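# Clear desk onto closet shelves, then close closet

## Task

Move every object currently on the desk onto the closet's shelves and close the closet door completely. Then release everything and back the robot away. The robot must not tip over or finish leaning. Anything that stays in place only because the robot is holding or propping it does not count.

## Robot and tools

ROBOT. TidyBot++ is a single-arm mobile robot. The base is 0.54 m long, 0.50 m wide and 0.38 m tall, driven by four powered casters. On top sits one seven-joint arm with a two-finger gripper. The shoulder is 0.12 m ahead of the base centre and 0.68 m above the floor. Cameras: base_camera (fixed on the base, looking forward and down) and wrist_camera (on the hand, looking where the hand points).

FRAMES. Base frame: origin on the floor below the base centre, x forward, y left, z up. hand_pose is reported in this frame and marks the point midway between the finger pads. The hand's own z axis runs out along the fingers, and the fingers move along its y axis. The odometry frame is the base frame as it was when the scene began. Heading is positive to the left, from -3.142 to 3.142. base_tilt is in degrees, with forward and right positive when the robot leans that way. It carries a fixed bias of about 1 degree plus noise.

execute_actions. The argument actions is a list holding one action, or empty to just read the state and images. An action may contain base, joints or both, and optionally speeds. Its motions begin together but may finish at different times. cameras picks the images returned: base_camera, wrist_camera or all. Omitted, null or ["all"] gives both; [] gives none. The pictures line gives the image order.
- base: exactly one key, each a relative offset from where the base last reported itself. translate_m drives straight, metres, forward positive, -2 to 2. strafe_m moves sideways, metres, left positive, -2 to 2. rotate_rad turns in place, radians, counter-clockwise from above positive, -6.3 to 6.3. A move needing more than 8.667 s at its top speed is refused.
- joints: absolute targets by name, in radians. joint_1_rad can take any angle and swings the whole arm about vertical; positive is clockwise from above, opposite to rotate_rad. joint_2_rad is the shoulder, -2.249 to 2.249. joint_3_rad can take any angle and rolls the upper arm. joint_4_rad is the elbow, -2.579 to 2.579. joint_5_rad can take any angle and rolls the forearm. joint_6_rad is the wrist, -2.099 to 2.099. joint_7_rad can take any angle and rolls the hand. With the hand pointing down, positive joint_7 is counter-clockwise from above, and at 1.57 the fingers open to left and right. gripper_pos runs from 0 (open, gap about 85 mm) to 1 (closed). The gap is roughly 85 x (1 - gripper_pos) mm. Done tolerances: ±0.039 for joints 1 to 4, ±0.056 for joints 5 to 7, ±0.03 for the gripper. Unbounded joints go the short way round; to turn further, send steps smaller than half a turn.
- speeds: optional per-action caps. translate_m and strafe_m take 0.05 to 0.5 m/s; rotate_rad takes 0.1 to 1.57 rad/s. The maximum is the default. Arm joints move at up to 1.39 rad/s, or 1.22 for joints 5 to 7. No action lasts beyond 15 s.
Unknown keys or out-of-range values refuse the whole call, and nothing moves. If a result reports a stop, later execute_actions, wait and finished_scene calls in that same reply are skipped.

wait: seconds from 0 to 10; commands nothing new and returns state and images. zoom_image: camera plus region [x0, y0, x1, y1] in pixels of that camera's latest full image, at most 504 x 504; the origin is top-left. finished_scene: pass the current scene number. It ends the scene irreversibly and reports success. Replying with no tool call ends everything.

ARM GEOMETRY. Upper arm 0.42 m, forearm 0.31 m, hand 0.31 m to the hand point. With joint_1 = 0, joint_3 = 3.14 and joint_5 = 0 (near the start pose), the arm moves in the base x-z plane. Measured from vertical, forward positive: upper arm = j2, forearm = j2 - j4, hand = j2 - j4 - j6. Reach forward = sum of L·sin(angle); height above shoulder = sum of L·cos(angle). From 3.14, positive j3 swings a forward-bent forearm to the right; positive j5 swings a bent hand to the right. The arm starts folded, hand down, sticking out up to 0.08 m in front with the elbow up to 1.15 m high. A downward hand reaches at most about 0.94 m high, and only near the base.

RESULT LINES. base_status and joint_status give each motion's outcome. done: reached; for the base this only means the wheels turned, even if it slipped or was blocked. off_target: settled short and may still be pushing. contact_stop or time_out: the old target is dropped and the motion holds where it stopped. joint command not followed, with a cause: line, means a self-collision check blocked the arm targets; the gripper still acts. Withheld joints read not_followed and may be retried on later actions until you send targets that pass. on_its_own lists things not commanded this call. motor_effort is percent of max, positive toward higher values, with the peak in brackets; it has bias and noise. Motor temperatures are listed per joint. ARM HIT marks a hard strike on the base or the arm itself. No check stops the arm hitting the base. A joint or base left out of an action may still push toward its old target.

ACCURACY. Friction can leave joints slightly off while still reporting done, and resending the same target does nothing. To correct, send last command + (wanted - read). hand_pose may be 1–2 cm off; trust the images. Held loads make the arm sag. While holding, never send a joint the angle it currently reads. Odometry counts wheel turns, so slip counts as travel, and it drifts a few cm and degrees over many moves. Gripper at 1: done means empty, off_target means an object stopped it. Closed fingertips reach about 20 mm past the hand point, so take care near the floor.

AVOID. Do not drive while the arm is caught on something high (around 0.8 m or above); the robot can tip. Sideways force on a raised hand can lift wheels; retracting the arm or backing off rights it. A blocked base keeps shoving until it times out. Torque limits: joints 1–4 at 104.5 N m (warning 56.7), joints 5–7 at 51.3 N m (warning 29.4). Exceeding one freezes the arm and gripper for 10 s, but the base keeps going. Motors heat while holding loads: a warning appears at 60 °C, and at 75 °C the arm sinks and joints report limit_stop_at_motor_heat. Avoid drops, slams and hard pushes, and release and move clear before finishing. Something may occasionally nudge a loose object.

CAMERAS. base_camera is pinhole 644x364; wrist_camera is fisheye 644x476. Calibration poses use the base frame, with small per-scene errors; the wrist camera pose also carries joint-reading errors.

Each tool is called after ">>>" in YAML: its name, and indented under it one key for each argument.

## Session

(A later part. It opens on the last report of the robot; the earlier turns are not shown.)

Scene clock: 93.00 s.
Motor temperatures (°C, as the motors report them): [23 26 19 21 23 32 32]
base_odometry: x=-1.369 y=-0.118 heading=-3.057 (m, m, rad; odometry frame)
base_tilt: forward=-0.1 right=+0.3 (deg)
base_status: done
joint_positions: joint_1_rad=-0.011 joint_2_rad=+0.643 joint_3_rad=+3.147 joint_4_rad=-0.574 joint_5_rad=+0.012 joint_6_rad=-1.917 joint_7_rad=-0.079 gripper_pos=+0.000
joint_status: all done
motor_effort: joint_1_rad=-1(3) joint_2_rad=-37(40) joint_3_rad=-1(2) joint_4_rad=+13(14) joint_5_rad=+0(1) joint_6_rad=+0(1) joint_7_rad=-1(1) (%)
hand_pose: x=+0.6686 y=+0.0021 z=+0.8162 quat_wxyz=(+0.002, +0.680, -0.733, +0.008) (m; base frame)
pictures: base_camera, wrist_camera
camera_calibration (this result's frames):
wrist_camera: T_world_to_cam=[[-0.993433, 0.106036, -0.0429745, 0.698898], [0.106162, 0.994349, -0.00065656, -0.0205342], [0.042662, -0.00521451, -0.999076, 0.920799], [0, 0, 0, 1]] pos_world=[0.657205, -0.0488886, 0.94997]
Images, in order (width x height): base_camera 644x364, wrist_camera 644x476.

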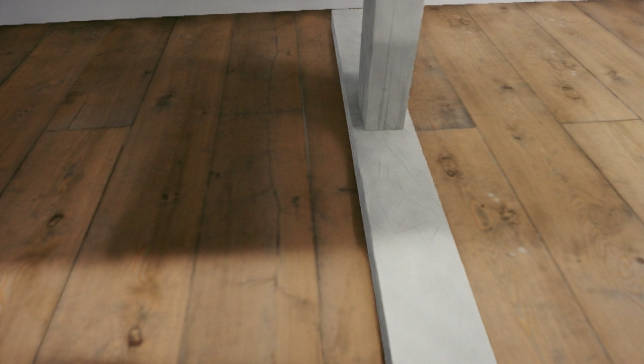

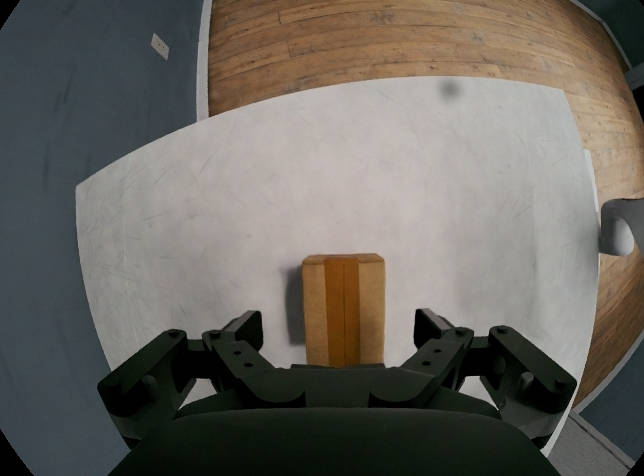

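>>> execute_actions:
  actions:
    - {"joints":{"joint_2_rad":0.58,"joint_4_rad":-0.945,"joint_6_rad":-1.59},"base":{"strafe_m":0.015}}
  cameras: ["wrist_camera"]

>>> execute_actions:
  actions:
    - {"joints":{"gripper_pos":1}}
  cameras: []

>>> execute_actions:
  actions:
    - {"joints":{"joint_2_rad":0.55,"joint_7_rad":1.57}}
  cameras: []

>>> execute_actions:
  actions:
    - {"joints":{"joint_2_rad":0.59}}
  cameras: ["wrist_camera"]

Scene clock: 100.53 s.
Motor temperatures (°C, as the motors report them): [23 26 19 21 23 32 32]
base_odometry: x=-1.368 y=-0.133 heading=-3.057 (m, m, rad; odometry frame)
base_tilt: forward=-0.1 right=+0.3 (deg)
base_status: done
joint_positions: joint_1_rad=-0.015 joint_2_rad=+0.593 joint_3_rad=+3.147 joint_4_rad=-0.926 joint_5_rad=+0.012 joint_6_rad=-1.632 joint_7_rad=-0.079 gripper_pos=+0.000
joint_status: all done
motor_effort: joint_1_rad=-1(5) joint_2_rad=-37(39) joint_3_rad=+0(2) joint_4_rad=+14(15) joint_5_rad=+0(0) joint_6_rad=+0(0) joint_7_rad=-1(1) (%)
hand_pose: x=+0.6651 y=+0.0037 z=+0.7356 quat_wxyz=(+0.009, +0.682, -0.731, +0.002) (m; base frame)
pictures: wrist_camera
camera_calibration (this result's frames):
wrist_camera: T_world_to_cam=[[-0.994777, 0.0988991, -0.02526, 0.679687], [0.099009, 0.995082, -0.00313693, -0.0151619], [0.0248256, -0.00562152, -0.999676, 0.852689], [0, 0, 0, 1]] pos_world=[0.656469, -0.0473396, 0.869534]
Images, in order (width x height): wrist_camera 644x476.

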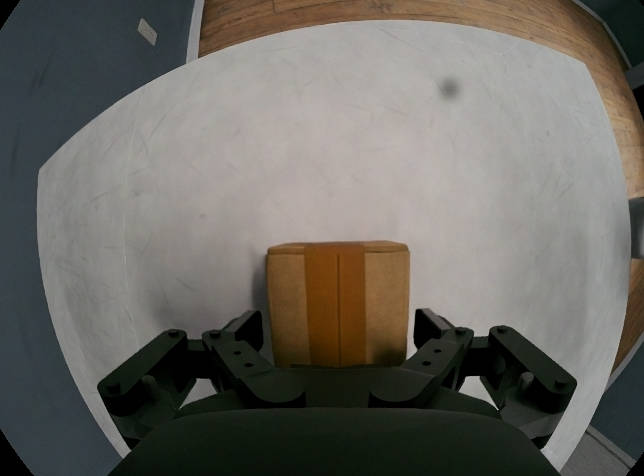

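Scene clock: 101.63 s.
Motor temperatures (°C, as the motors report them): [23 26 19 21 23 32 32]
base_odometry: x=-1.368 y=-0.133 heading=-3.057 (m, m, rad; odometry frame)
base_tilt: forward=-0.1 right=+0.3 (deg)
base_status: not commanded
joint_positions: joint_1_rad=-0.015 joint_2_rad=+0.590 joint_3_rad=+3.147 joint_4_rad=-0.928 joint_5_rad=+0.012 joint_6_rad=-1.632 joint_7_rad=-0.079 gripper_pos=+0.346
joint_status: gripper_pos off_target (ended at +0.346, target +1.000)
motor_effort: joint_1_rad=-1(2) joint_2_rad=-37(39) joint_3_rad=-1(1) joint_4_rad=+15(15) joint_5_rad=+0(0) joint_6_rad=+0(0) joint_7_rad=-1(1) (%)
hand_pose: x=+0.6645 y=+0.0037 z=+0.7368 quat_wxyz=(+0.008, +0.682, -0.731, +0.003) (m; base frame)
pictures: none
No camera images: the call's "cameras" was empty. Leave "cameras" out to get every camera's image.

Scene clock: 103.50 s.
Motor temperatures (°C, as the motors report them): [23 26 19 21 23 32 32]
base_odometry: x=-1.368 y=-0.133 heading=-3.057 (m, m, rad; odometry frame)
base_tilt: forward=-0.1 right=+0.3 (deg)
base_status: not commanded
joint_positions: joint_1_rad=-0.015 joint_2_rad=+0.569 joint_3_rad=+3.147 joint_4_rad=-0.928 joint_5_rad=+0.012 joint_6_rad=-1.632 joint_7_rad=+1.549 gripper_pos=+0.346
joint_status: all done
motor_effort: joint_1_rad=-1(1) joint_2_rad=-37(39) joint_3_rad=-1(1) joint_4_rad=+15(15) joint_5_rad=+0(0) joint_6_rad=+0(0) joint_7_rad=-1(1) (%)
hand_pose: x=+0.6633 y=+0.0036 z=+0.7482 quat_wxyz=(+0.008, +1.000, -0.006, +0.007) (m; base frame)
pictures: none
No camera images: the call's "cameras" was empty. Leave "cameras" out to get every camera's image.

Scene clock: 104.27 s.
Motor temperatures (°C, as the motors report them): [23 26 19 21 23 32 32]
base_odometry: x=-1.368 y=-0.133 heading=-3.057 (m, m, rad; odometry frame)
base_tilt: forward=-0.2 right=+0.3 (deg)
base_status: not commanded
joint_positions: joint_1_rad=-0.015 joint_2_rad=+0.589 joint_3_rad=+3.147 joint_4_rad=-0.929 joint_5_rad=+0.012 joint_6_rad=-1.632 joint_7_rad=+1.549 gripper_pos=+0.346
joint_status: all done
motor_effort: joint_1_rad=-1(1) joint_2_rad=-38(39) joint_3_rad=-1(0) joint_4_rad=+14(15) joint_5_rad=-1(0) joint_6_rad=+0(1) joint_7_rad=-1(1) (%)
hand_pose: x=+0.6641 y=+0.0036 z=+0.7370 quat_wxyz=(+0.008, +1.000, -0.006, -0.004) (m; base frame)
pictures: wrist_camera
camera_calibration (this result's frames):
wrist_camera: T_world_to_cam=[[-0.0424378, -0.998943, -0.017678, 0.0446969], [-0.998901, 0.0420705, 0.0206562, 0.700041], [-0.0198906, 0.0185352, -0.99963, 0.883681], [0, 0, 0, 1]] pos_world=[0.718746, -0.00118068, 0.869685]
Images, in order (width x height): wrist_camera 644x476.

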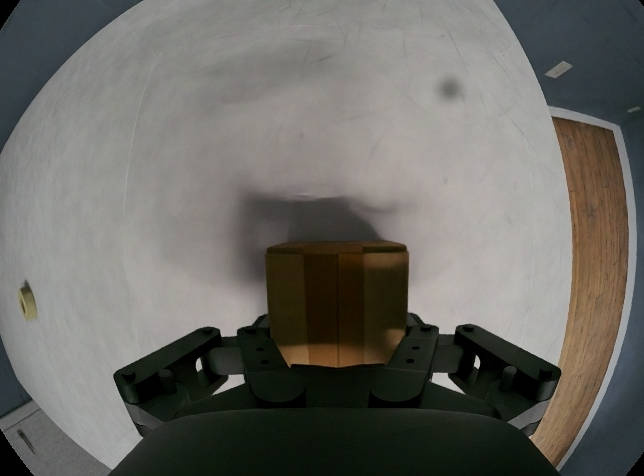

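>>> execute_actions:
  actions:
    - {"joints":{"gripper_pos":0}}
  cameras: []

>>> execute_actions:
  actions:
    - {"joints":{"joint_2_rad":0.42,"joint_4_rad":-1.1,"joint_6_rad":-0.26},"base":{"translate_m":-0.27}}
  cameras: []

>>> execute_actions:
  actions:
    - {"joints":{"joint_2_rad":0.58,"joint_4_rad":-1.32}}
  cameras: ["wrist_camera"]

Scene clock: 112.37 s.
Motor temperatures (°C, as the motors report them): [23 26 19 21 23 32 32]
base_odometry: x=-1.368 y=-0.133 heading=-3.057 (m, m, rad; odometry frame)
base_tilt: forward=-0.1 right=+0.3 (deg)
base_status: not commanded
joint_positions: joint_1_rad=-0.015 joint_2_rad=+0.589 joint_3_rad=+3.147 joint_4_rad=-0.929 joint_5_rad=+0.012 joint_6_rad=-1.632 joint_7_rad=+1.549 gripper_pos=+0.000
joint_status: all done
motor_effort: joint_1_rad=-1(1) joint_2_rad=-37(37) joint_3_rad=-1(1) joint_4_rad=+14(14) joint_5_rad=-1(0) joint_6_rad=+0(0) joint_7_rad=-1(0) (%)
hand_pose: x=+0.6641 y=+0.0036 z=+0.7369 quat_wxyz=(+0.008, +1.000, -0.006, -0.004) (m; base frame)
pictures: none
No camera images: the call's "cameras" was empty. Leave "cameras" out to get every camera's image.

Scene clock: 114.43 s.
Motor temperatures (°C, as the motors report them): [23 27 19 21 23 32 32]
base_odometry: x=-1.098 y=-0.110 heading=-3.057 (m, m, rad; odometry frame)
base_tilt: forward=-0.1 right=+0.3 (deg)
base_status: done
joint_positions: joint_1_rad=-0.015 joint_2_rad=+0.417 joint_3_rad=+3.147 joint_4_rad=-1.081 joint_5_rad=+0.012 joint_6_rad=-0.280 joint_7_rad=+1.549 gripper_pos=+0.000
joint_status: all done
motor_effort: joint_1_rad=-1(0) joint_2_rad=-36(41) joint_3_rad=-1(1) joint_4_rad=+19(19) joint_5_rad=+0(0) joint_6_rad=+9(9) joint_7_rad=+0(1) (%)
hand_pose: x=+0.9076 y=+0.0094 z=+1.0253 quat_wxyz=(-0.004, +0.777, +0.000, +0.630) (m; base frame)
pictures: none
No camera images: the call's "cameras" was empty. Leave "cameras" out to get every camera's image.

Scene clock: 116.10 s.
Motor temperatures (°C, as the motors report them): [23 27 19 21 23 32 32]
base_odometry: x=-1.098 y=-0.110 heading=-3.057 (m, m, rad; odometry frame)
base_tilt: forward=-0.2 right=+0.3 (deg)
base_status: not commanded
joint_positions: joint_1_rad=-0.015 joint_2_rad=+0.582 joint_3_rad=+3.147 joint_4_rad=-1.317 joint_5_rad=+0.012 joint_6_rad=-0.280 joint_7_rad=+1.549 gripper_pos=+0.000
joint_status: all done
motor_effort: joint_1_rad=-1(1) joint_2_rad=-40(47) joint_3_rad=+0(1) joint_4_rad=+17(20) joint_5_rad=+0(0) joint_6_rad=+7(9) joint_7_rad=-1(1) (%)
hand_pose: x=+0.9034 y=+0.0091 z=+0.7540 quat_wxyz=(-0.002, +0.886, +0.000, +0.463) (m; base frame)
pictures: wrist_camera
camera_calibration (this result's frames):
wrist_camera: T_world_to_cam=[[0.0124145, -0.998791, -0.047569, 0.0336042], [-0.582172, 0.0314585, -0.812457, 1.19026], [0.812971, 0.0377796, -0.581077, -0.162792], [0, 0, 0, 1]] pos_world=[0.824866, 0.00226995, 0.874042]
Images, in order (width x height): wrist_camera 644x476.

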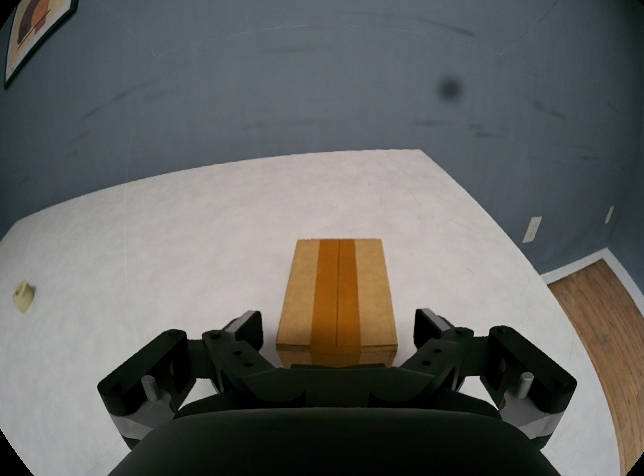

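>>> execute_actions:
  actions:
    - {"joints":{"joint_2_rad":0.608},"base":{"translate_m":0.025}}
  cameras: []

>>> execute_actions:
  actions:
    - {"joints":{"gripper_pos":1}}
  cameras: ["wrist_camera"]

>>> execute_actions:
  actions:
    - {"joints":{"joint_2_rad":0.5}}
  cameras: []

>>> execute_actions:
  actions:
    - {"base":{"rotate_rad":-2.99},"speeds":{"rotate_rad":1.1}}
  cameras: []

>>> execute_actions:
  actions:
    - {"base":{"translate_m":1.5}}

Scene clock: 124.00 s.
Motor temperatures (°C, as the motors report them): [23 27 19 21 23 33 32]
base_odometry: x=-1.124 y=-0.112 heading=-3.057 (m, m, rad; odometry frame)
base_tilt: forward=-0.1 right=+0.3 (deg)
base_status: done
joint_positions: joint_1_rad=-0.015 joint_2_rad=+0.607 joint_3_rad=+3.147 joint_4_rad=-1.317 joint_5_rad=+0.012 joint_6_rad=-0.280 joint_7_rad=+1.549 gripper_pos=+0.000
joint_status: all done
motor_effort: joint_1_rad=-1(1) joint_2_rad=-41(43) joint_3_rad=+0(1) joint_4_rad=+17(19) joint_5_rad=+0(1) joint_6_rad=+7(8) joint_7_rad=-1(0) (%)
hand_pose: x=+0.9049 y=+0.0091 z=+0.7348 quat_wxyz=(-0.002, +0.892, +0.000, +0.452) (m; base frame)
pictures: none
No camera images: the call's "cameras" was empty. Leave "cameras" out to get every camera's image.

Scene clock: 125.10 s.
Motor temperatures (°C, as the motors report them): [23 27 19 21 23 33 32]
base_odometry: x=-1.123 y=-0.112 heading=-3.057 (m, m, rad; odometry frame)
base_tilt: forward=-0.1 right=+0.3 (deg)
base_status: not commanded
joint_positions: joint_1_rad=-0.015 joint_2_rad=+0.606 joint_3_rad=+3.147 joint_4_rad=-1.317 joint_5_rad=+0.012 joint_6_rad=-0.280 joint_7_rad=+1.549 gripper_pos=+0.341
joint_status: gripper_pos off_target (ended at +0.341, target +1.000)
motor_effort: joint_1_rad=-1(1) joint_2_rad=-41(41) joint_3_rad=-1(1) joint_4_rad=+17(18) joint_5_rad=-1(0) joint_6_rad=+7(8) joint_7_rad=-1(1) (%)
hand_pose: x=+0.9049 y=+0.0091 z=+0.7355 quat_wxyz=(-0.002, +0.892, +0.000, +0.452) (m; base frame)
pictures: wrist_camera
camera_calibration (this result's frames):
wrist_camera: T_world_to_cam=[[0.0112916, -0.998808, -0.0474871, 0.0336819], [-0.601203, 0.0311665, -0.798489, 1.183], [0.799017, 0.0375655, -0.600134, -0.148138], [0, 0, 0, 1]] pos_world=[0.82921, 0.00233652, 0.857313]
Images, in order (width x height): wrist_camera 644x476.

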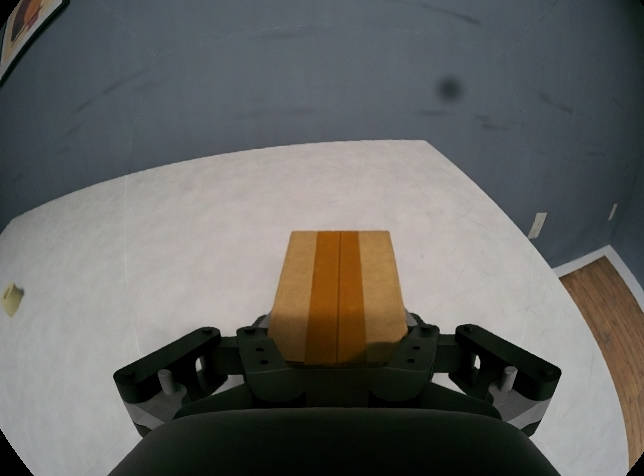

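Scene clock: 126.37 s.
Motor temperatures (°C, as the motors report them): [23 27 19 21 23 33 32]
base_odometry: x=-1.123 y=-0.112 heading=-3.057 (m, m, rad; odometry frame)
base_tilt: forward=-0.2 right=+0.3 (deg)
base_status: not commanded
joint_positions: joint_1_rad=-0.015 joint_2_rad=+0.504 joint_3_rad=+3.147 joint_4_rad=-1.317 joint_5_rad=+0.012 joint_6_rad=-0.280 joint_7_rad=+1.549 gripper_pos=+0.341
joint_status: all done
motor_effort: joint_1_rad=-1(1) joint_2_rad=-40(46) joint_3_rad=+0(0) joint_4_rad=+19(21) joint_5_rad=+0(0) joint_6_rad=+9(9) joint_7_rad=-1(0) (%)
hand_pose: x=+0.8952 y=+0.0090 z=+0.8151 quat_wxyz=(-0.003, +0.868, +0.000, +0.497) (m; base frame)
pictures: none
No camera images: the call's "cameras" was empty. Leave "cameras" out to get every camera's image.

Scene clock: 130.27 s.
Motor temperatures (°C, as the motors report them): [23 27 19 21 23 33 32]
base_odometry: x=-1.124 y=-0.112 heading=+0.236 (m, m, rad; odometry frame)
base_tilt: forward=-0.1 right=+0.3 (deg)
base_status: done
joint_positions: joint_1_rad=-0.014 joint_2_rad=+0.504 joint_3_rad=+3.148 joint_4_rad=-1.317 joint_5_rad=+0.012 joint_6_rad=-0.280 joint_7_rad=+1.549 gripper_pos=+0.341
joint_status: not commanded
motor_effort: joint_1_rad=-1(7) joint_2_rad=-39(42) joint_3_rad=+0(4) joint_4_rad=+19(19) joint_5_rad=+0(1) joint_6_rad=+9(9) joint_7_rad=+0(0) (%)
hand_pose: x=+0.8953 y=+0.0072 z=+0.8144 quat_wxyz=(-0.002, +0.868, -0.001, +0.497) (m; base frame)
pictures: none
No camera images: the call's "cameras" was empty. Leave "cameras" out to get every camera's image.

Scene clock: 134.63 s.
Motor temperatures (°C, as the motors report them): [23 27 19 21 23 33 32]
base_odometry: x=+0.335 y=+0.238 heading=+0.235 (m, m, rad; odometry frame)
base_tilt: forward=-0.1 right=+0.3 (deg)
base_status: done
joint_positions: joint_1_rad=-0.014 joint_2_rad=+0.506 joint_3_rad=+3.148 joint_4_rad=-1.317 joint_5_rad=+0.012 joint_6_rad=-0.280 joint_7_rad=+1.549 gripper_pos=+0.341
joint_status: not commanded
motor_effort: joint_1_rad=-1(0) joint_2_rad=-40(42) joint_3_rad=-1(1) joint_4_rad=+19(20) joint_5_rad=+0(0) joint_6_rad=+9(9) joint_7_rad=-1(1) (%)
hand_pose: x=+0.8956 y=+0.0072 z=+0.8130 quat_wxyz=(-0.002, +0.868, -0.001, +0.496) (m; base frame)
pictures: base_camera, wrist_camera
camera_calibration (this result's frames):
wrist_camera: T_world_to_cam=[[0.0135843, -0.998806, -0.0469167, 0.0330255], [-0.519182, 0.0330548, -0.854024, 1.2111], [0.854556, 0.0359596, -0.518113, -0.210489], [0, 0, 0, 1]] pos_world=[0.808208, 0.000522517, 0.926803]
Images, in order (width x height): base_camera 644x364, wrist_camera 644x476.

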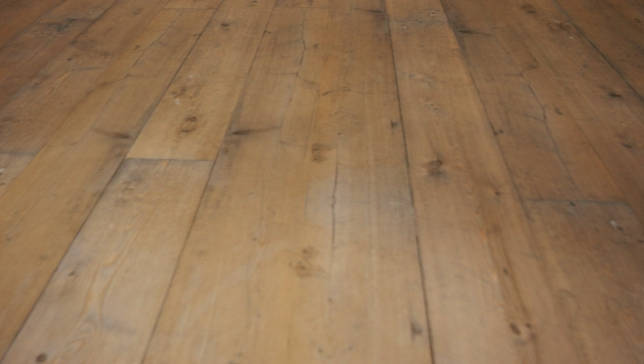

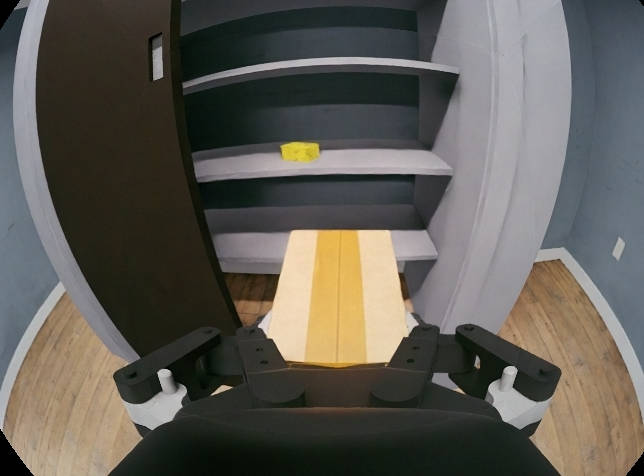

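>>> execute_actions:
  actions:
    - {"base":{"strafe_m":-0.15},"joints":{"joint_2_rad":0.54}}
  cameras: ["wrist_camera"]

>>> execute_actions:
  actions:
    - {"base":{"translate_m":0.5}}

Scene clock: 138.20 s.
Motor temperatures (°C, as the motors report them): [23 27 19 21 23 33 32]
base_odometry: x=+0.370 y=+0.092 heading=+0.236 (m, m, rad; odometry frame)
base_tilt: forward=-0.1 right=+0.4 (deg)
base_status: done
joint_positions: joint_1_rad=-0.012 joint_2_rad=+0.543 joint_3_rad=+3.149 joint_4_rad=-1.317 joint_5_rad=+0.012 joint_6_rad=-0.280 joint_7_rad=+1.549 gripper_pos=+0.341
joint_status: all done
motor_effort: joint_1_rad=-1(6) joint_2_rad=-40(42) joint_3_rad=-1(4) joint_4_rad=+19(19) joint_5_rad=-1(0) joint_6_rad=+9(9) joint_7_rad=+0(1) (%)
hand_pose: x=+0.8999 y=+0.0050 z=+0.7844 quat_wxyz=(+0.000, +0.877, -0.002, +0.480) (m; base frame)
pictures: wrist_camera
camera_calibration (this result's frames):
wrist_camera: T_world_to_cam=[[0.00894226, -0.998881, -0.0464305, 0.0332467], [-0.550124, 0.03386, -0.834396, 1.2014], [0.835035, 0.0330039, -0.549206, -0.186964], [0, 0, 0, 1]] pos_world=[0.816744, -0.00129933, 0.901307]
Images, in order (width x height): wrist_camera 644x476.

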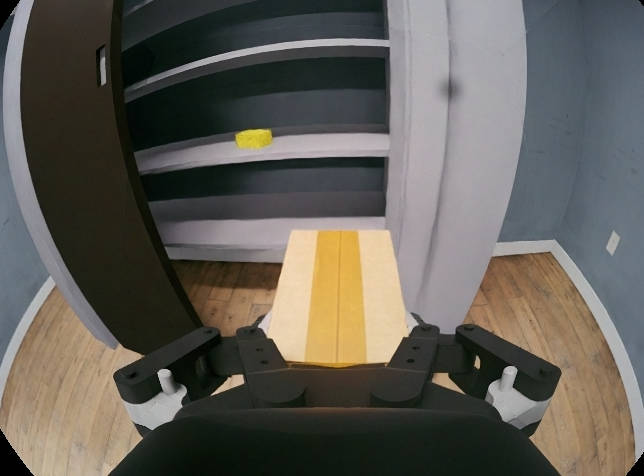

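Scene clock: 140.57 s.
Motor temperatures (°C, as the motors report them): [23 27 19 21 23 33 32]
base_odometry: x=+0.857 y=+0.208 heading=+0.235 (m, m, rad; odometry frame)
base_tilt: forward=-0.1 right=+0.3 (deg)
base_status: done
joint_positions: joint_1_rad=-0.012 joint_2_rad=+0.549 joint_3_rad=+3.149 joint_4_rad=-1.317 joint_5_rad=+0.012 joint_6_rad=-0.280 joint_7_rad=+1.549 gripper_pos=+0.341
joint_status: not commanded
motor_effort: joint_1_rad=-1(0) joint_2_rad=-42(43) joint_3_rad=-1(1) joint_4_rad=+19(20) joint_5_rad=+0(0) joint_6_rad=+8(9) joint_7_rad=-1(1) (%)
hand_pose: x=+0.9005 y=+0.0050 z=+0.7794 quat_wxyz=(+0.000, +0.879, -0.002, +0.477) (m; base frame)
pictures: base_camera, wrist_camera
camera_calibration (this result's frames):
wrist_camera: T_world_to_cam=[[0.00864423, -0.998885, -0.0464106, 0.0332702], [-0.555459, 0.0337967, -0.830857, 1.19962], [0.831499, 0.0329614, -0.554548, -0.182844], [0, 0, 0, 1]] pos_world=[0.818088, -0.00128337, 0.896861]
Images, in order (width x height): base_camera 644x364, wrist_camera 644x476.

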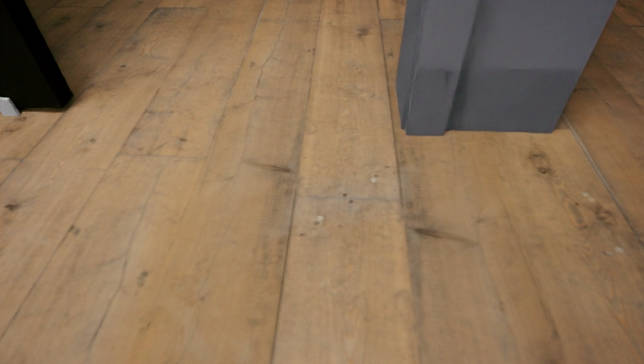

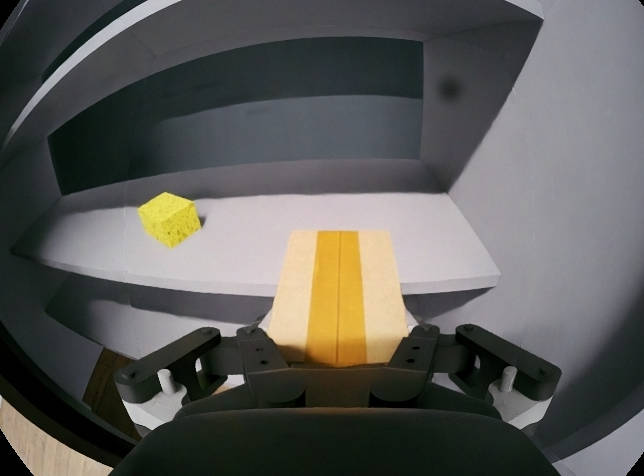

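>>> execute_actions:
  actions:
    - {"base":{"translate_m":0.2},"joints":{"joint_2_rad":0.565}}
  cameras: []

>>> execute_actions:
  actions:
    - {"joints":{"joint_2_rad":0.625}}
  cameras: ["wrist_camera"]

Scene clock: 145.97 s.
Motor temperatures (°C, as the motors report them): [23 27 19 21 23 33 32]
base_odometry: x=+1.051 y=+0.254 heading=+0.235 (m, m, rad; odometry frame)
base_tilt: forward=-0.1 right=+0.3 (deg)
base_status: done
joint_positions: joint_1_rad=-0.012 joint_2_rad=+0.571 joint_3_rad=+3.149 joint_4_rad=-1.317 joint_5_rad=+0.012 joint_6_rad=-0.280 joint_7_rad=+1.549 gripper_pos=+0.341
joint_status: all done
motor_effort: joint_1_rad=-1(1) joint_2_rad=-42(44) joint_3_rad=+0(2) joint_4_rad=+19(19) joint_5_rad=+0(0) joint_6_rad=+8(9) joint_7_rad=-1(1) (%)
hand_pose: x=+0.9024 y=+0.0051 z=+0.7622 quat_wxyz=(+0.000, +0.884, -0.002, +0.467) (m; base frame)
pictures: none
No camera images: the call's "cameras" was empty. Leave "cameras" out to get every camera's image.

Scene clock: 146.80 s.
Motor temperatures (°C, as the motors report them): [23 27 19 21 23 33 32]
base_odometry: x=+1.051 y=+0.254 heading=+0.235 (m, m, rad; odometry frame)
base_tilt: forward=-0.1 right=+0.3 (deg)
base_status: not commanded
joint_positions: joint_1_rad=-0.012 joint_2_rad=+0.618 joint_3_rad=+3.149 joint_4_rad=-1.317 joint_5_rad=+0.012 joint_6_rad=-0.276 joint_7_rad=+1.549 gripper_pos=+0.341
joint_status: all done
motor_effort: joint_1_rad=-1(1) joint_2_rad=-40(43) joint_3_rad=-1(1) joint_4_rad=+17(18) joint_5_rad=+0(2) joint_6_rad=+7(8) joint_7_rad=-1(1) (%)
hand_pose: x=+0.9063 y=+0.0051 z=+0.7273 quat_wxyz=(+0.000, +0.894, -0.002, +0.449) (m; base frame)
pictures: wrist_camera
camera_calibration (this result's frames):
wrist_camera: T_world_to_cam=[[0.00578386, -0.99892, -0.0460922, 0.0332487], [-0.606935, 0.0331253, -0.794061, 1.17947], [0.79473, 0.0325677, -0.606089, -0.145786], [0, 0, 0, 1]] pos_world=[0.831531, -0.0011096, 0.849744]
Images, in order (width x height): wrist_camera 644x476.

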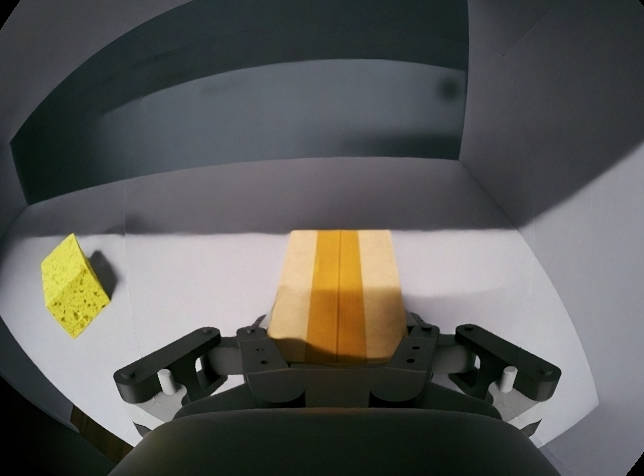

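>>> execute_actions:
  actions:
    - {"joints":{"gripper_pos":0}}
  cameras: []

>>> execute_actions:
  actions:
    - {"base":{"translate_m":-1.5},"joints":{"joint_2_rad":0.59}}
  cameras: ["wrist_camera"]

>>> execute_actions:
  actions:
    - {"base":{"rotate_rad":3.27},"joints":{"joint_2_rad":0.53}}
  cameras: []

>>> execute_actions:
  actions:
    - {"base":{"translate_m":0.6}}
  cameras: ["wrist_camera"]

Scene clock: 156.07 s.
Motor temperatures (°C, as the motors report them): [23 28 19 21 23 33 32]
base_odometry: x=+1.051 y=+0.254 heading=+0.235 (m, m, rad; odometry frame)
base_tilt: forward=-0.1 right=+0.3 (deg)
base_status: not commanded
joint_positions: joint_1_rad=-0.012 joint_2_rad=+0.618 joint_3_rad=+3.149 joint_4_rad=-1.317 joint_5_rad=+0.012 joint_6_rad=-0.276 joint_7_rad=+1.549 gripper_pos=+0.000
joint_status: all done
motor_effort: joint_1_rad=-1(1) joint_2_rad=-41(43) joint_3_rad=-1(1) joint_4_rad=+17(18) joint_5_rad=+0(1) joint_6_rad=+7(8) joint_7_rad=-1(1) (%)
hand_pose: x=+0.9063 y=+0.0051 z=+0.7268 quat_wxyz=(+0.000, +0.894, -0.002, +0.449) (m; base frame)
pictures: none
No camera images: the call's "cameras" was empty. Leave "cameras" out to get every camera's image.

Scene clock: 160.57 s.
Motor temperatures (°C, as the motors report them): [23 28 19 21 23 33 32]
base_odometry: x=-0.408 y=-0.094 heading=+0.235 (m, m, rad; odometry frame)
base_tilt: forward=-0.1 right=+0.3 (deg)
base_status: done
joint_positions: joint_1_rad=-0.013 joint_2_rad=+0.595 joint_3_rad=+3.148 joint_4_rad=-1.317 joint_5_rad=+0.012 joint_6_rad=-0.276 joint_7_rad=+1.549 gripper_pos=+0.000
joint_status: all done
motor_effort: joint_1_rad=-1(5) joint_2_rad=-40(45) joint_3_rad=-1(2) joint_4_rad=+18(19) joint_5_rad=-1(0) joint_6_rad=+7(8) joint_7_rad=-1(1) (%)
hand_pose: x=+0.9050 y=+0.0060 z=+0.7453 quat_wxyz=(-0.001, +0.888, -0.001, +0.459) (m; base frame)
pictures: wrist_camera
camera_calibration (this result's frames):
wrist_camera: T_world_to_cam=[[0.00795998, -0.998882, -0.0465948, 0.0333324], [-0.588712, 0.032984, -0.80767, 1.18658], [0.808304, 0.0338599, -0.587791, -0.159869], [0, 0, 0, 1]] pos_world=[0.827511, -0.000429818, 0.865949]
Images, in order (width x height): wrist_camera 644x476.

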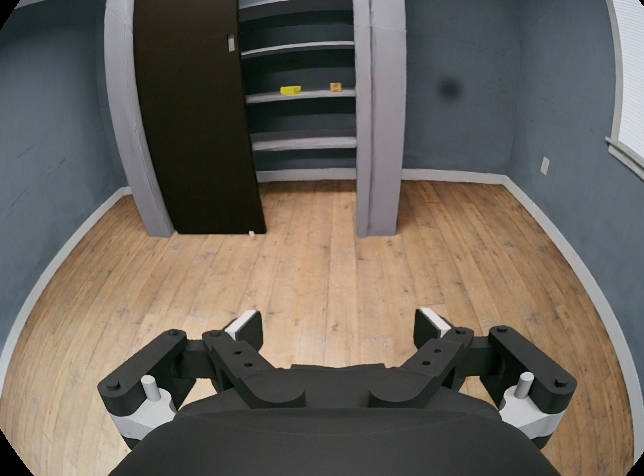

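Scene clock: 164.03 s.
Motor temperatures (°C, as the motors report them): [23 28 19 21 23 33 32]
base_odometry: x=-0.408 y=-0.094 heading=-2.779 (m, m, rad; odometry frame)
base_tilt: forward=-0.1 right=+0.3 (deg)
base_status: done
joint_positions: joint_1_rad=-0.024 joint_2_rad=+0.537 joint_3_rad=+3.141 joint_4_rad=-1.317 joint_5_rad=+0.012 joint_6_rad=-0.276 joint_7_rad=+1.549 gripper_pos=+0.000
joint_status: all done
motor_effort: joint_1_rad=+0(5) joint_2_rad=-39(43) joint_3_rad=-1(4) joint_4_rad=+17(19) joint_5_rad=+0(0) joint_6_rad=+8(8) joint_7_rad=-1(1) (%)
hand_pose: x=+0.8998 y=+0.0194 z=+0.7904 quat_wxyz=(-0.007, +0.875, +0.006, +0.484) (m; base frame)
pictures: none
No camera images: the call's "cameras" was empty. Leave "cameras" out to get every camera's image.

Scene clock: 166.60 s.
Motor temperatures (°C, as the motors report them): [23 28 19 21 23 33 32]
base_odometry: x=-0.968 y=-0.308 heading=-2.778 (m, m, rad; odometry frame)
base_tilt: forward=-0.1 right=+0.3 (deg)
base_status: done
joint_positions: joint_1_rad=-0.024 joint_2_rad=+0.534 joint_3_rad=+3.141 joint_4_rad=-1.317 joint_5_rad=+0.012 joint_6_rad=-0.276 joint_7_rad=+1.549 gripper_pos=+0.000
joint_status: not commanded
motor_effort: joint_1_rad=-1(2) joint_2_rad=-39(41) joint_3_rad=-1(2) joint_4_rad=+18(19) joint_5_rad=+0(0) joint_6_rad=+8(8) joint_7_rad=-1(1) (%)
hand_pose: x=+0.8994 y=+0.0194 z=+0.7932 quat_wxyz=(-0.007, +0.874, +0.006, +0.486) (m; base frame)
pictures: wrist_camera
camera_calibration (this result's frames):
wrist_camera: T_world_to_cam=[[0.0285957, -0.998316, -0.0504771, 0.0335261], [-0.53892, 0.0271326, -0.84192, 1.204], [0.841872, 0.0512784, -0.537236, -0.198242], [0, 0, 0, 1]] pos_world=[0.814797, 0.0109674, 0.908865]
Images, in order (width x height): wrist_camera 644x476.

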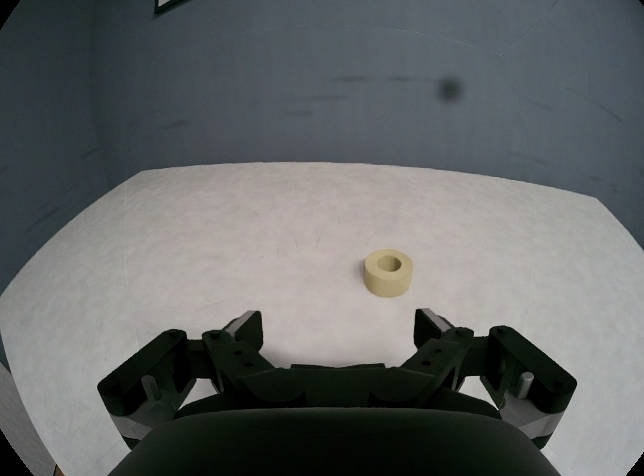

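>>> execute_actions:
  actions:
    - {"base":{"strafe_m":-0.05},"joints":{"joint_2_rad":0.615}}
  cameras: ["wrist_camera"]

>>> execute_actions:
  actions:
    - {"base":{"translate_m":0.105}}
  cameras: ["wrist_camera"]

Scene clock: 172.00 s.
Motor temperatures (°C, as the motors report them): [23 28 19 21 23 33 32]
base_odometry: x=-0.986 y=-0.261 heading=-2.778 (m, m, rad; odometry frame)
base_tilt: forward=-0.1 right=+0.3 (deg)
base_status: done
joint_positions: joint_1_rad=-0.019 joint_2_rad=+0.618 joint_3_rad=+3.145 joint_4_rad=-1.317 joint_5_rad=+0.012 joint_6_rad=-0.276 joint_7_rad=+1.549 gripper_pos=+0.000
joint_status: all done
motor_effort: joint_1_rad=-1(5) joint_2_rad=-41(45) joint_3_rad=-1(3) joint_4_rad=+18(19) joint_5_rad=+0(1) joint_6_rad=+7(8) joint_7_rad=-1(0) (%)
hand_pose: x=+0.9062 y=+0.0135 z=+0.7270 quat_wxyz=(-0.004, +0.894, +0.003, +0.449) (m; base frame)
pictures: wrist_camera
camera_calibration (this result's frames):
wrist_camera: T_world_to_cam=[[0.0165134, -0.998679, -0.0486486, 0.0337161], [-0.607641, 0.0286157, -0.793696, 1.1793], [0.79404, 0.0426675, -0.606366, -0.145457], [0, 0, 0, 1]] pos_world=[0.831536, 0.00613129, 0.849449]
Images, in order (width x height): wrist_camera 644x476.

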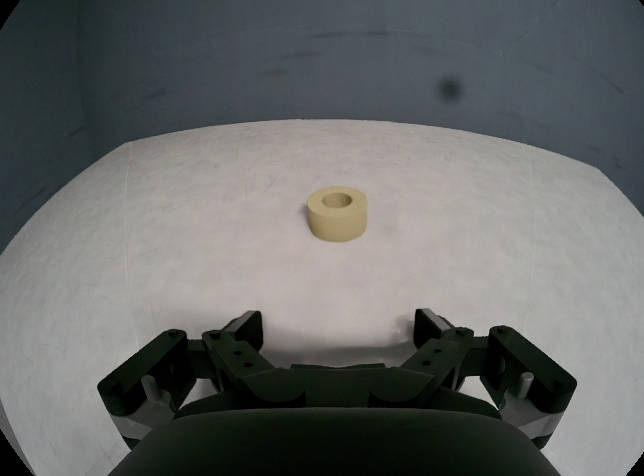

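Scene clock: 173.30 s.
Motor temperatures (°C, as the motors report them): [23 28 19 21 23 33 32]
base_odometry: x=-1.085 y=-0.298 heading=-2.779 (m, m, rad; odometry frame)
base_tilt: forward=-0.1 right=+0.3 (deg)
base_status: done
joint_positions: joint_1_rad=-0.019 joint_2_rad=+0.619 joint_3_rad=+3.145 joint_4_rad=-1.317 joint_5_rad=+0.012 joint_6_rad=-0.276 joint_7_rad=+1.549 gripper_pos=+0.000
joint_status: not commanded
motor_effort: joint_1_rad=-1(0) joint_2_rad=-41(44) joint_3_rad=-1(1) joint_4_rad=+18(19) joint_5_rad=+0(0) joint_6_rad=+7(8) joint_7_rad=-1(1) (%)
hand_pose: x=+0.9062 y=+0.0135 z=+0.7262 quat_wxyz=(-0.004, +0.894, +0.003, +0.448) (m; base frame)
pictures: wrist_camera
camera_calibration (this result's frames):
wrist_camera: T_world_to_cam=[[0.0164612, -0.99868, -0.0486456, 0.0337211], [-0.608492, 0.0285994, -0.793045, 1.17896], [0.79339, 0.0426549, -0.607218, -0.144769], [0, 0, 0, 1]] pos_world=[0.83169, 0.00613418, 0.848703]
Images, in order (width x height): wrist_camera 644x476.

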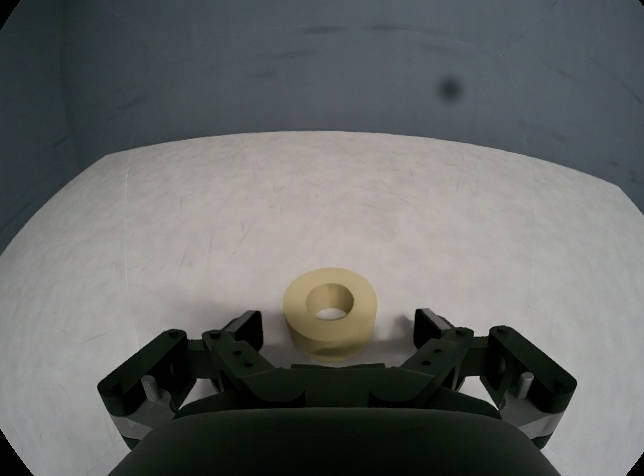

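>>> execute_actions:
  actions:
    - {"base":{"translate_m":0.008},"joints":{"gripper_pos":1}}
  cameras: []

>>> execute_actions:
  actions:
    - {"joints":{"joint_2_rad":0.55}}
  cameras: ["wrist_camera"]

>>> execute_actions:
  actions:
    - {"base":{"rotate_rad":-3.213}}
  cameras: ["wrist_camera"]

>>> execute_actions:
  actions:
    - {"base":{"translate_m":1.65}}

Scene clock: 178.30 s.
Motor temperatures (°C, as the motors report them): [23 28 19 21 23 33 32]
base_odometry: x=-1.092 y=-0.301 heading=-2.779 (m, m, rad; odometry frame)
base_tilt: forward=-0.1 right=+0.3 (deg)
base_status: done
joint_positions: joint_1_rad=-0.019 joint_2_rad=+0.614 joint_3_rad=+3.145 joint_4_rad=-1.316 joint_5_rad=+0.012 joint_6_rad=-0.276 joint_7_rad=+1.549 gripper_pos=+0.486
joint_status: gripper_pos off_target (ended at +0.486, target +1.000)
motor_effort: joint_1_rad=-1(3) joint_2_rad=-41(44) joint_3_rad=-1(2) joint_4_rad=+17(18) joint_5_rad=+0(1) joint_6_rad=+7(8) joint_7_rad=-1(1) (%)
hand_pose: x=+0.9063 y=+0.0135 z=+0.7304 quat_wxyz=(-0.004, +0.893, +0.003, +0.451) (m; base frame)
pictures: none
No camera images: the call's "cameras" was empty. Leave "cameras" out to get every camera's image.

Scene clock: 179.23 s.
Motor temperatures (°C, as the motors report them): [23 28 19 21 23 33 32]
base_odometry: x=-1.092 y=-0.301 heading=-2.779 (m, m, rad; odometry frame)
base_tilt: forward=-0.1 right=+0.3 (deg)
base_status: not commanded
joint_positions: joint_1_rad=-0.019 joint_2_rad=+0.553 joint_3_rad=+3.145 joint_4_rad=-1.316 joint_5_rad=+0.012 joint_6_rad=-0.276 joint_7_rad=+1.549 gripper_pos=+0.486
joint_status: all done
motor_effort: joint_1_rad=-1(1) joint_2_rad=-39(44) joint_3_rad=-1(1) joint_4_rad=+18(19) joint_5_rad=-1(1) joint_6_rad=+8(8) joint_7_rad=-1(1) (%)
hand_pose: x=+0.9018 y=+0.0134 z=+0.7788 quat_wxyz=(-0.004, +0.878, +0.003, +0.478) (m; base frame)
pictures: wrist_camera
camera_calibration (this result's frames):
wrist_camera: T_world_to_cam=[[0.0197423, -0.998618, -0.0487146, 0.033364], [-0.553757, 0.0296464, -0.83215, 1.19913], [0.832444, 0.0434046, -0.552407, -0.187258], [0, 0, 0, 1]] pos_world=[0.819248, 0.00589593, 0.896035]
Images, in order (width x height): wrist_camera 644x476.

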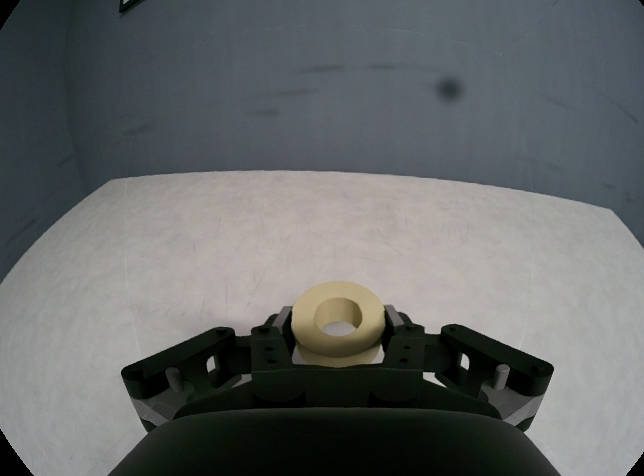

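Scene clock: 182.77 s.
Motor temperatures (°C, as the motors report them): [23 28 19 21 23 33 32]
base_odometry: x=-1.092 y=-0.301 heading=+0.292 (m, m, rad; odometry frame)
base_tilt: forward=-0.1 right=+0.3 (deg)
base_status: done
joint_positions: joint_1_rad=-0.014 joint_2_rad=+0.557 joint_3_rad=+3.148 joint_4_rad=-1.316 joint_5_rad=+0.012 joint_6_rad=-0.276 joint_7_rad=+1.549 gripper_pos=+0.486
joint_status: not commanded
motor_effort: joint_1_rad=-1(7) joint_2_rad=-40(43) joint_3_rad=-1(4) joint_4_rad=+18(18) joint_5_rad=+0(1) joint_6_rad=+8(8) joint_7_rad=+0(1) (%)
hand_pose: x=+0.9023 y=+0.0071 z=+0.7756 quat_wxyz=(-0.001, +0.879, -0.001, +0.476) (m; base frame)
pictures: wrist_camera
camera_calibration (this result's frames):
wrist_camera: T_world_to_cam=[[0.0112709, -0.998843, -0.046751, 0.0330322], [-0.556841, 0.032564, -0.82998, 1.19801], [0.830542, 0.0353875, -0.55583, -0.184742], [0, 0, 0, 1]] pos_world=[0.820168, 0.000519434, 0.893188]
Images, in order (width x height): wrist_camera 644x476.

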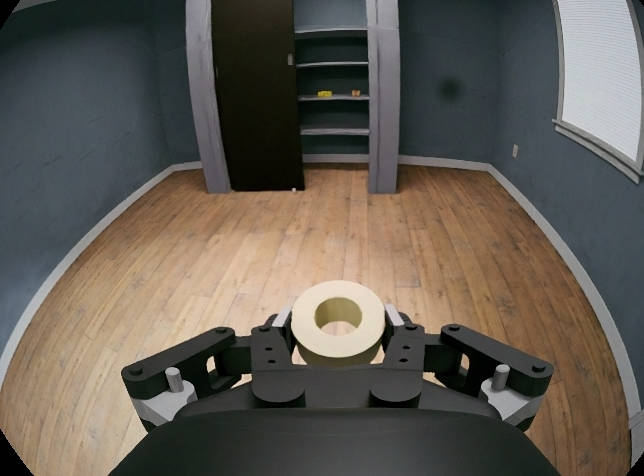

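Scene clock: 187.43 s.
Motor temperatures (°C, as the motors report them): [23 28 19 21 23 33 32]
base_odometry: x=+0.488 y=+0.172 heading=+0.291 (m, m, rad; odometry frame)
base_tilt: forward=-0.1 right=+0.3 (deg)
base_status: done
joint_positions: joint_1_rad=-0.014 joint_2_rad=+0.555 joint_3_rad=+3.148 joint_4_rad=-1.316 joint_5_rad=+0.012 joint_6_rad=-0.276 joint_7_rad=+1.549 gripper_pos=+0.486
joint_status: not commanded
motor_effort: joint_1_rad=-1(0) joint_2_rad=-40(43) joint_3_rad=-1(1) joint_4_rad=+19(19) joint_5_rad=+0(1) joint_6_rad=+8(8) joint_7_rad=-1(1) (%)
hand_pose: x=+0.9021 y=+0.0071 z=+0.7773 quat_wxyz=(-0.001, +0.879, -0.001, +0.477) (m; base frame)
pictures: base_camera, wrist_camera
camera_calibration (this result's frames):
wrist_camera: T_world_to_cam=[[0.0113668, -0.998842, -0.046757, 0.0330255], [-0.55513, 0.0325886, -0.831125, 1.19859], [0.831686, 0.0354035, -0.554117, -0.186029], [0, 0, 0, 1]] pos_world=[0.819716, 0.000512881, 0.894641]
Images, in order (width x height): base_camera 644x364, wrist_camera 644x476.

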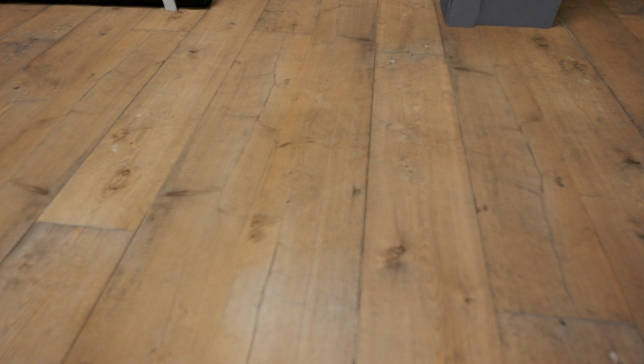

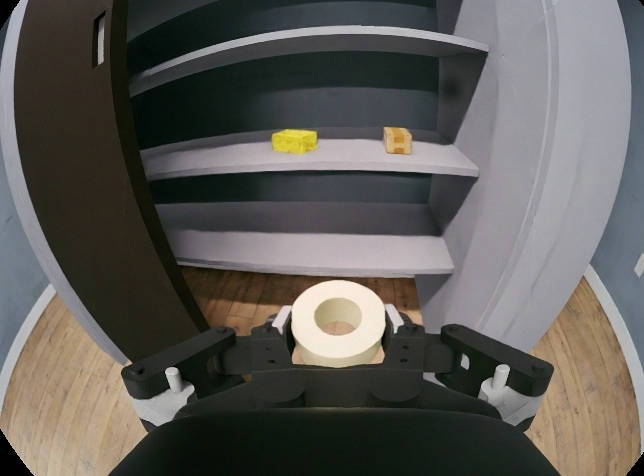

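>>> execute_actions:
  actions:
    - {"base":{"rotate_rad":-0.025}}
  cameras: []

>>> execute_actions:
  actions:
    - {"base":{"translate_m":0.57}}
  cameras: ["wrist_camera"]

>>> execute_actions:
  actions:
    - {"joints":{"joint_2_rad":0.635}}
  cameras: ["wrist_camera"]

Scene clock: 190.73 s.
Motor temperatures (°C, as the motors report them): [23 28 19 21 23 33 32]
base_odometry: x=+0.489 y=+0.172 heading=+0.266 (m, m, rad; odometry frame)
base_tilt: forward=-0.1 right=+0.3 (deg)
base_status: done
joint_positions: joint_1_rad=-0.014 joint_2_rad=+0.555 joint_3_rad=+3.149 joint_4_rad=-1.316 joint_5_rad=+0.012 joint_6_rad=-0.276 joint_7_rad=+1.549 gripper_pos=+0.486
joint_status: not commanded
motor_effort: joint_1_rad=-2(6) joint_2_rad=-40(41) joint_3_rad=-2(4) joint_4_rad=+18(18) joint_5_rad=+0(1) joint_6_rad=+8(8) joint_7_rad=-1(0) (%)
hand_pose: x=+0.9021 y=+0.0069 z=+0.7773 quat_wxyz=(-0.001, +0.879, -0.001, +0.477) (m; base frame)
pictures: none
No camera images: the call's "cameras" was empty. Leave "cameras" out to get every camera's image.

Scene clock: 193.27 s.
Motor temperatures (°C, as the motors report them): [23 28 19 21 23 33 32]
base_odometry: x=+1.039 y=+0.322 heading=+0.266 (m, m, rad; odometry frame)
base_tilt: forward=-0.1 right=+0.3 (deg)
base_status: done
joint_positions: joint_1_rad=-0.014 joint_2_rad=+0.554 joint_3_rad=+3.149 joint_4_rad=-1.316 joint_5_rad=+0.012 joint_6_rad=-0.276 joint_7_rad=+1.549 gripper_pos=+0.486
joint_status: not commanded
motor_effort: joint_1_rad=-1(3) joint_2_rad=-39(42) joint_3_rad=-1(2) joint_4_rad=+19(19) joint_5_rad=+1(0) joint_6_rad=+8(8) joint_7_rad=-1(0) (%)
hand_pose: x=+0.9020 y=+0.0069 z=+0.7780 quat_wxyz=(-0.001, +0.879, -0.001, +0.478) (m; base frame)
pictures: wrist_camera
camera_calibration (this result's frames):
wrist_camera: T_world_to_cam=[[0.011106, -0.99885, -0.046651, 0.0329841], [-0.554356, 0.0326776, -0.831638, 1.19885], [0.832206, 0.0350974, -0.553355, -0.186612], [0, 0, 0, 1]] pos_world=[0.819522, 0.000320201, 0.895284]
Images, in order (width x height): wrist_camera 644x476.

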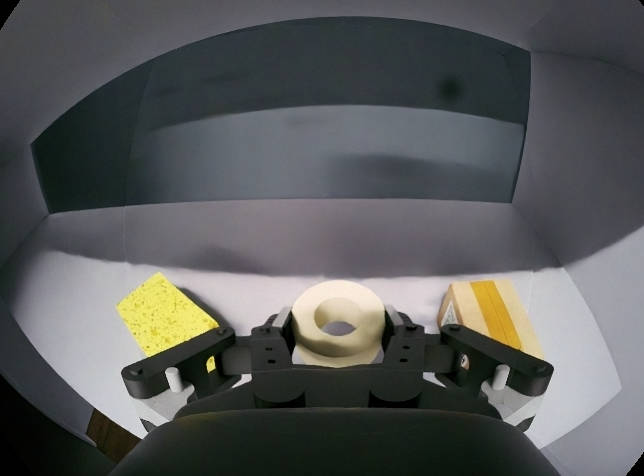

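Scene clock: 194.17 s.
Motor temperatures (°C, as the motors report them): [23 28 19 21 23 33 32]
base_odometry: x=+1.039 y=+0.322 heading=+0.266 (m, m, rad; odometry frame)
base_tilt: forward=-0.1 right=+0.3 (deg)
base_status: not commanded
joint_positions: joint_1_rad=-0.014 joint_2_rad=+0.628 joint_3_rad=+3.149 joint_4_rad=-1.314 joint_5_rad=+0.012 joint_6_rad=-0.272 joint_7_rad=+1.549 gripper_pos=+0.486
joint_status: all done
motor_effort: joint_1_rad=-1(1) joint_2_rad=-38(42) joint_3_rad=-1(1) joint_4_rad=+14(18) joint_5_rad=+0(1) joint_6_rad=+5(8) joint_7_rad=-1(1) (%)
hand_pose: x=+0.9081 y=+0.0070 z=+0.7214 quat_wxyz=(-0.001, +0.894, +0.000, +0.447) (m; base frame)
pictures: wrist_camera
camera_calibration (this result's frames):
wrist_camera: T_world_to_cam=[[0.00797323, -0.998894, -0.0463357, 0.0329944], [-0.610257, 0.0318471, -0.791563, 1.177], [0.792163, 0.034588, -0.609329, -0.146249], [0, 0, 0, 1]] pos_world=[0.833861, 0.000532395, 0.844083]
Images, in order (width x height): wrist_camera 644x476.

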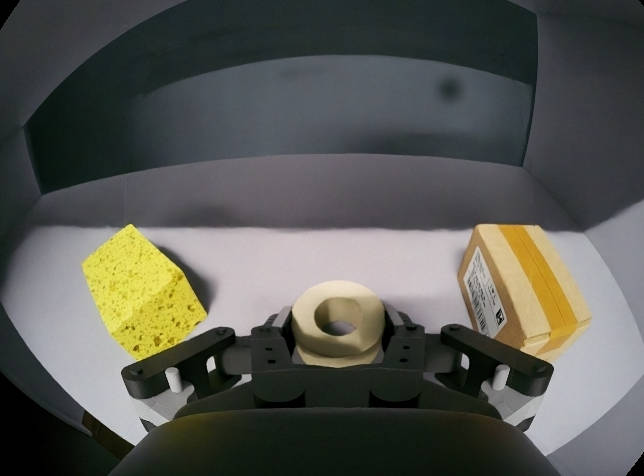

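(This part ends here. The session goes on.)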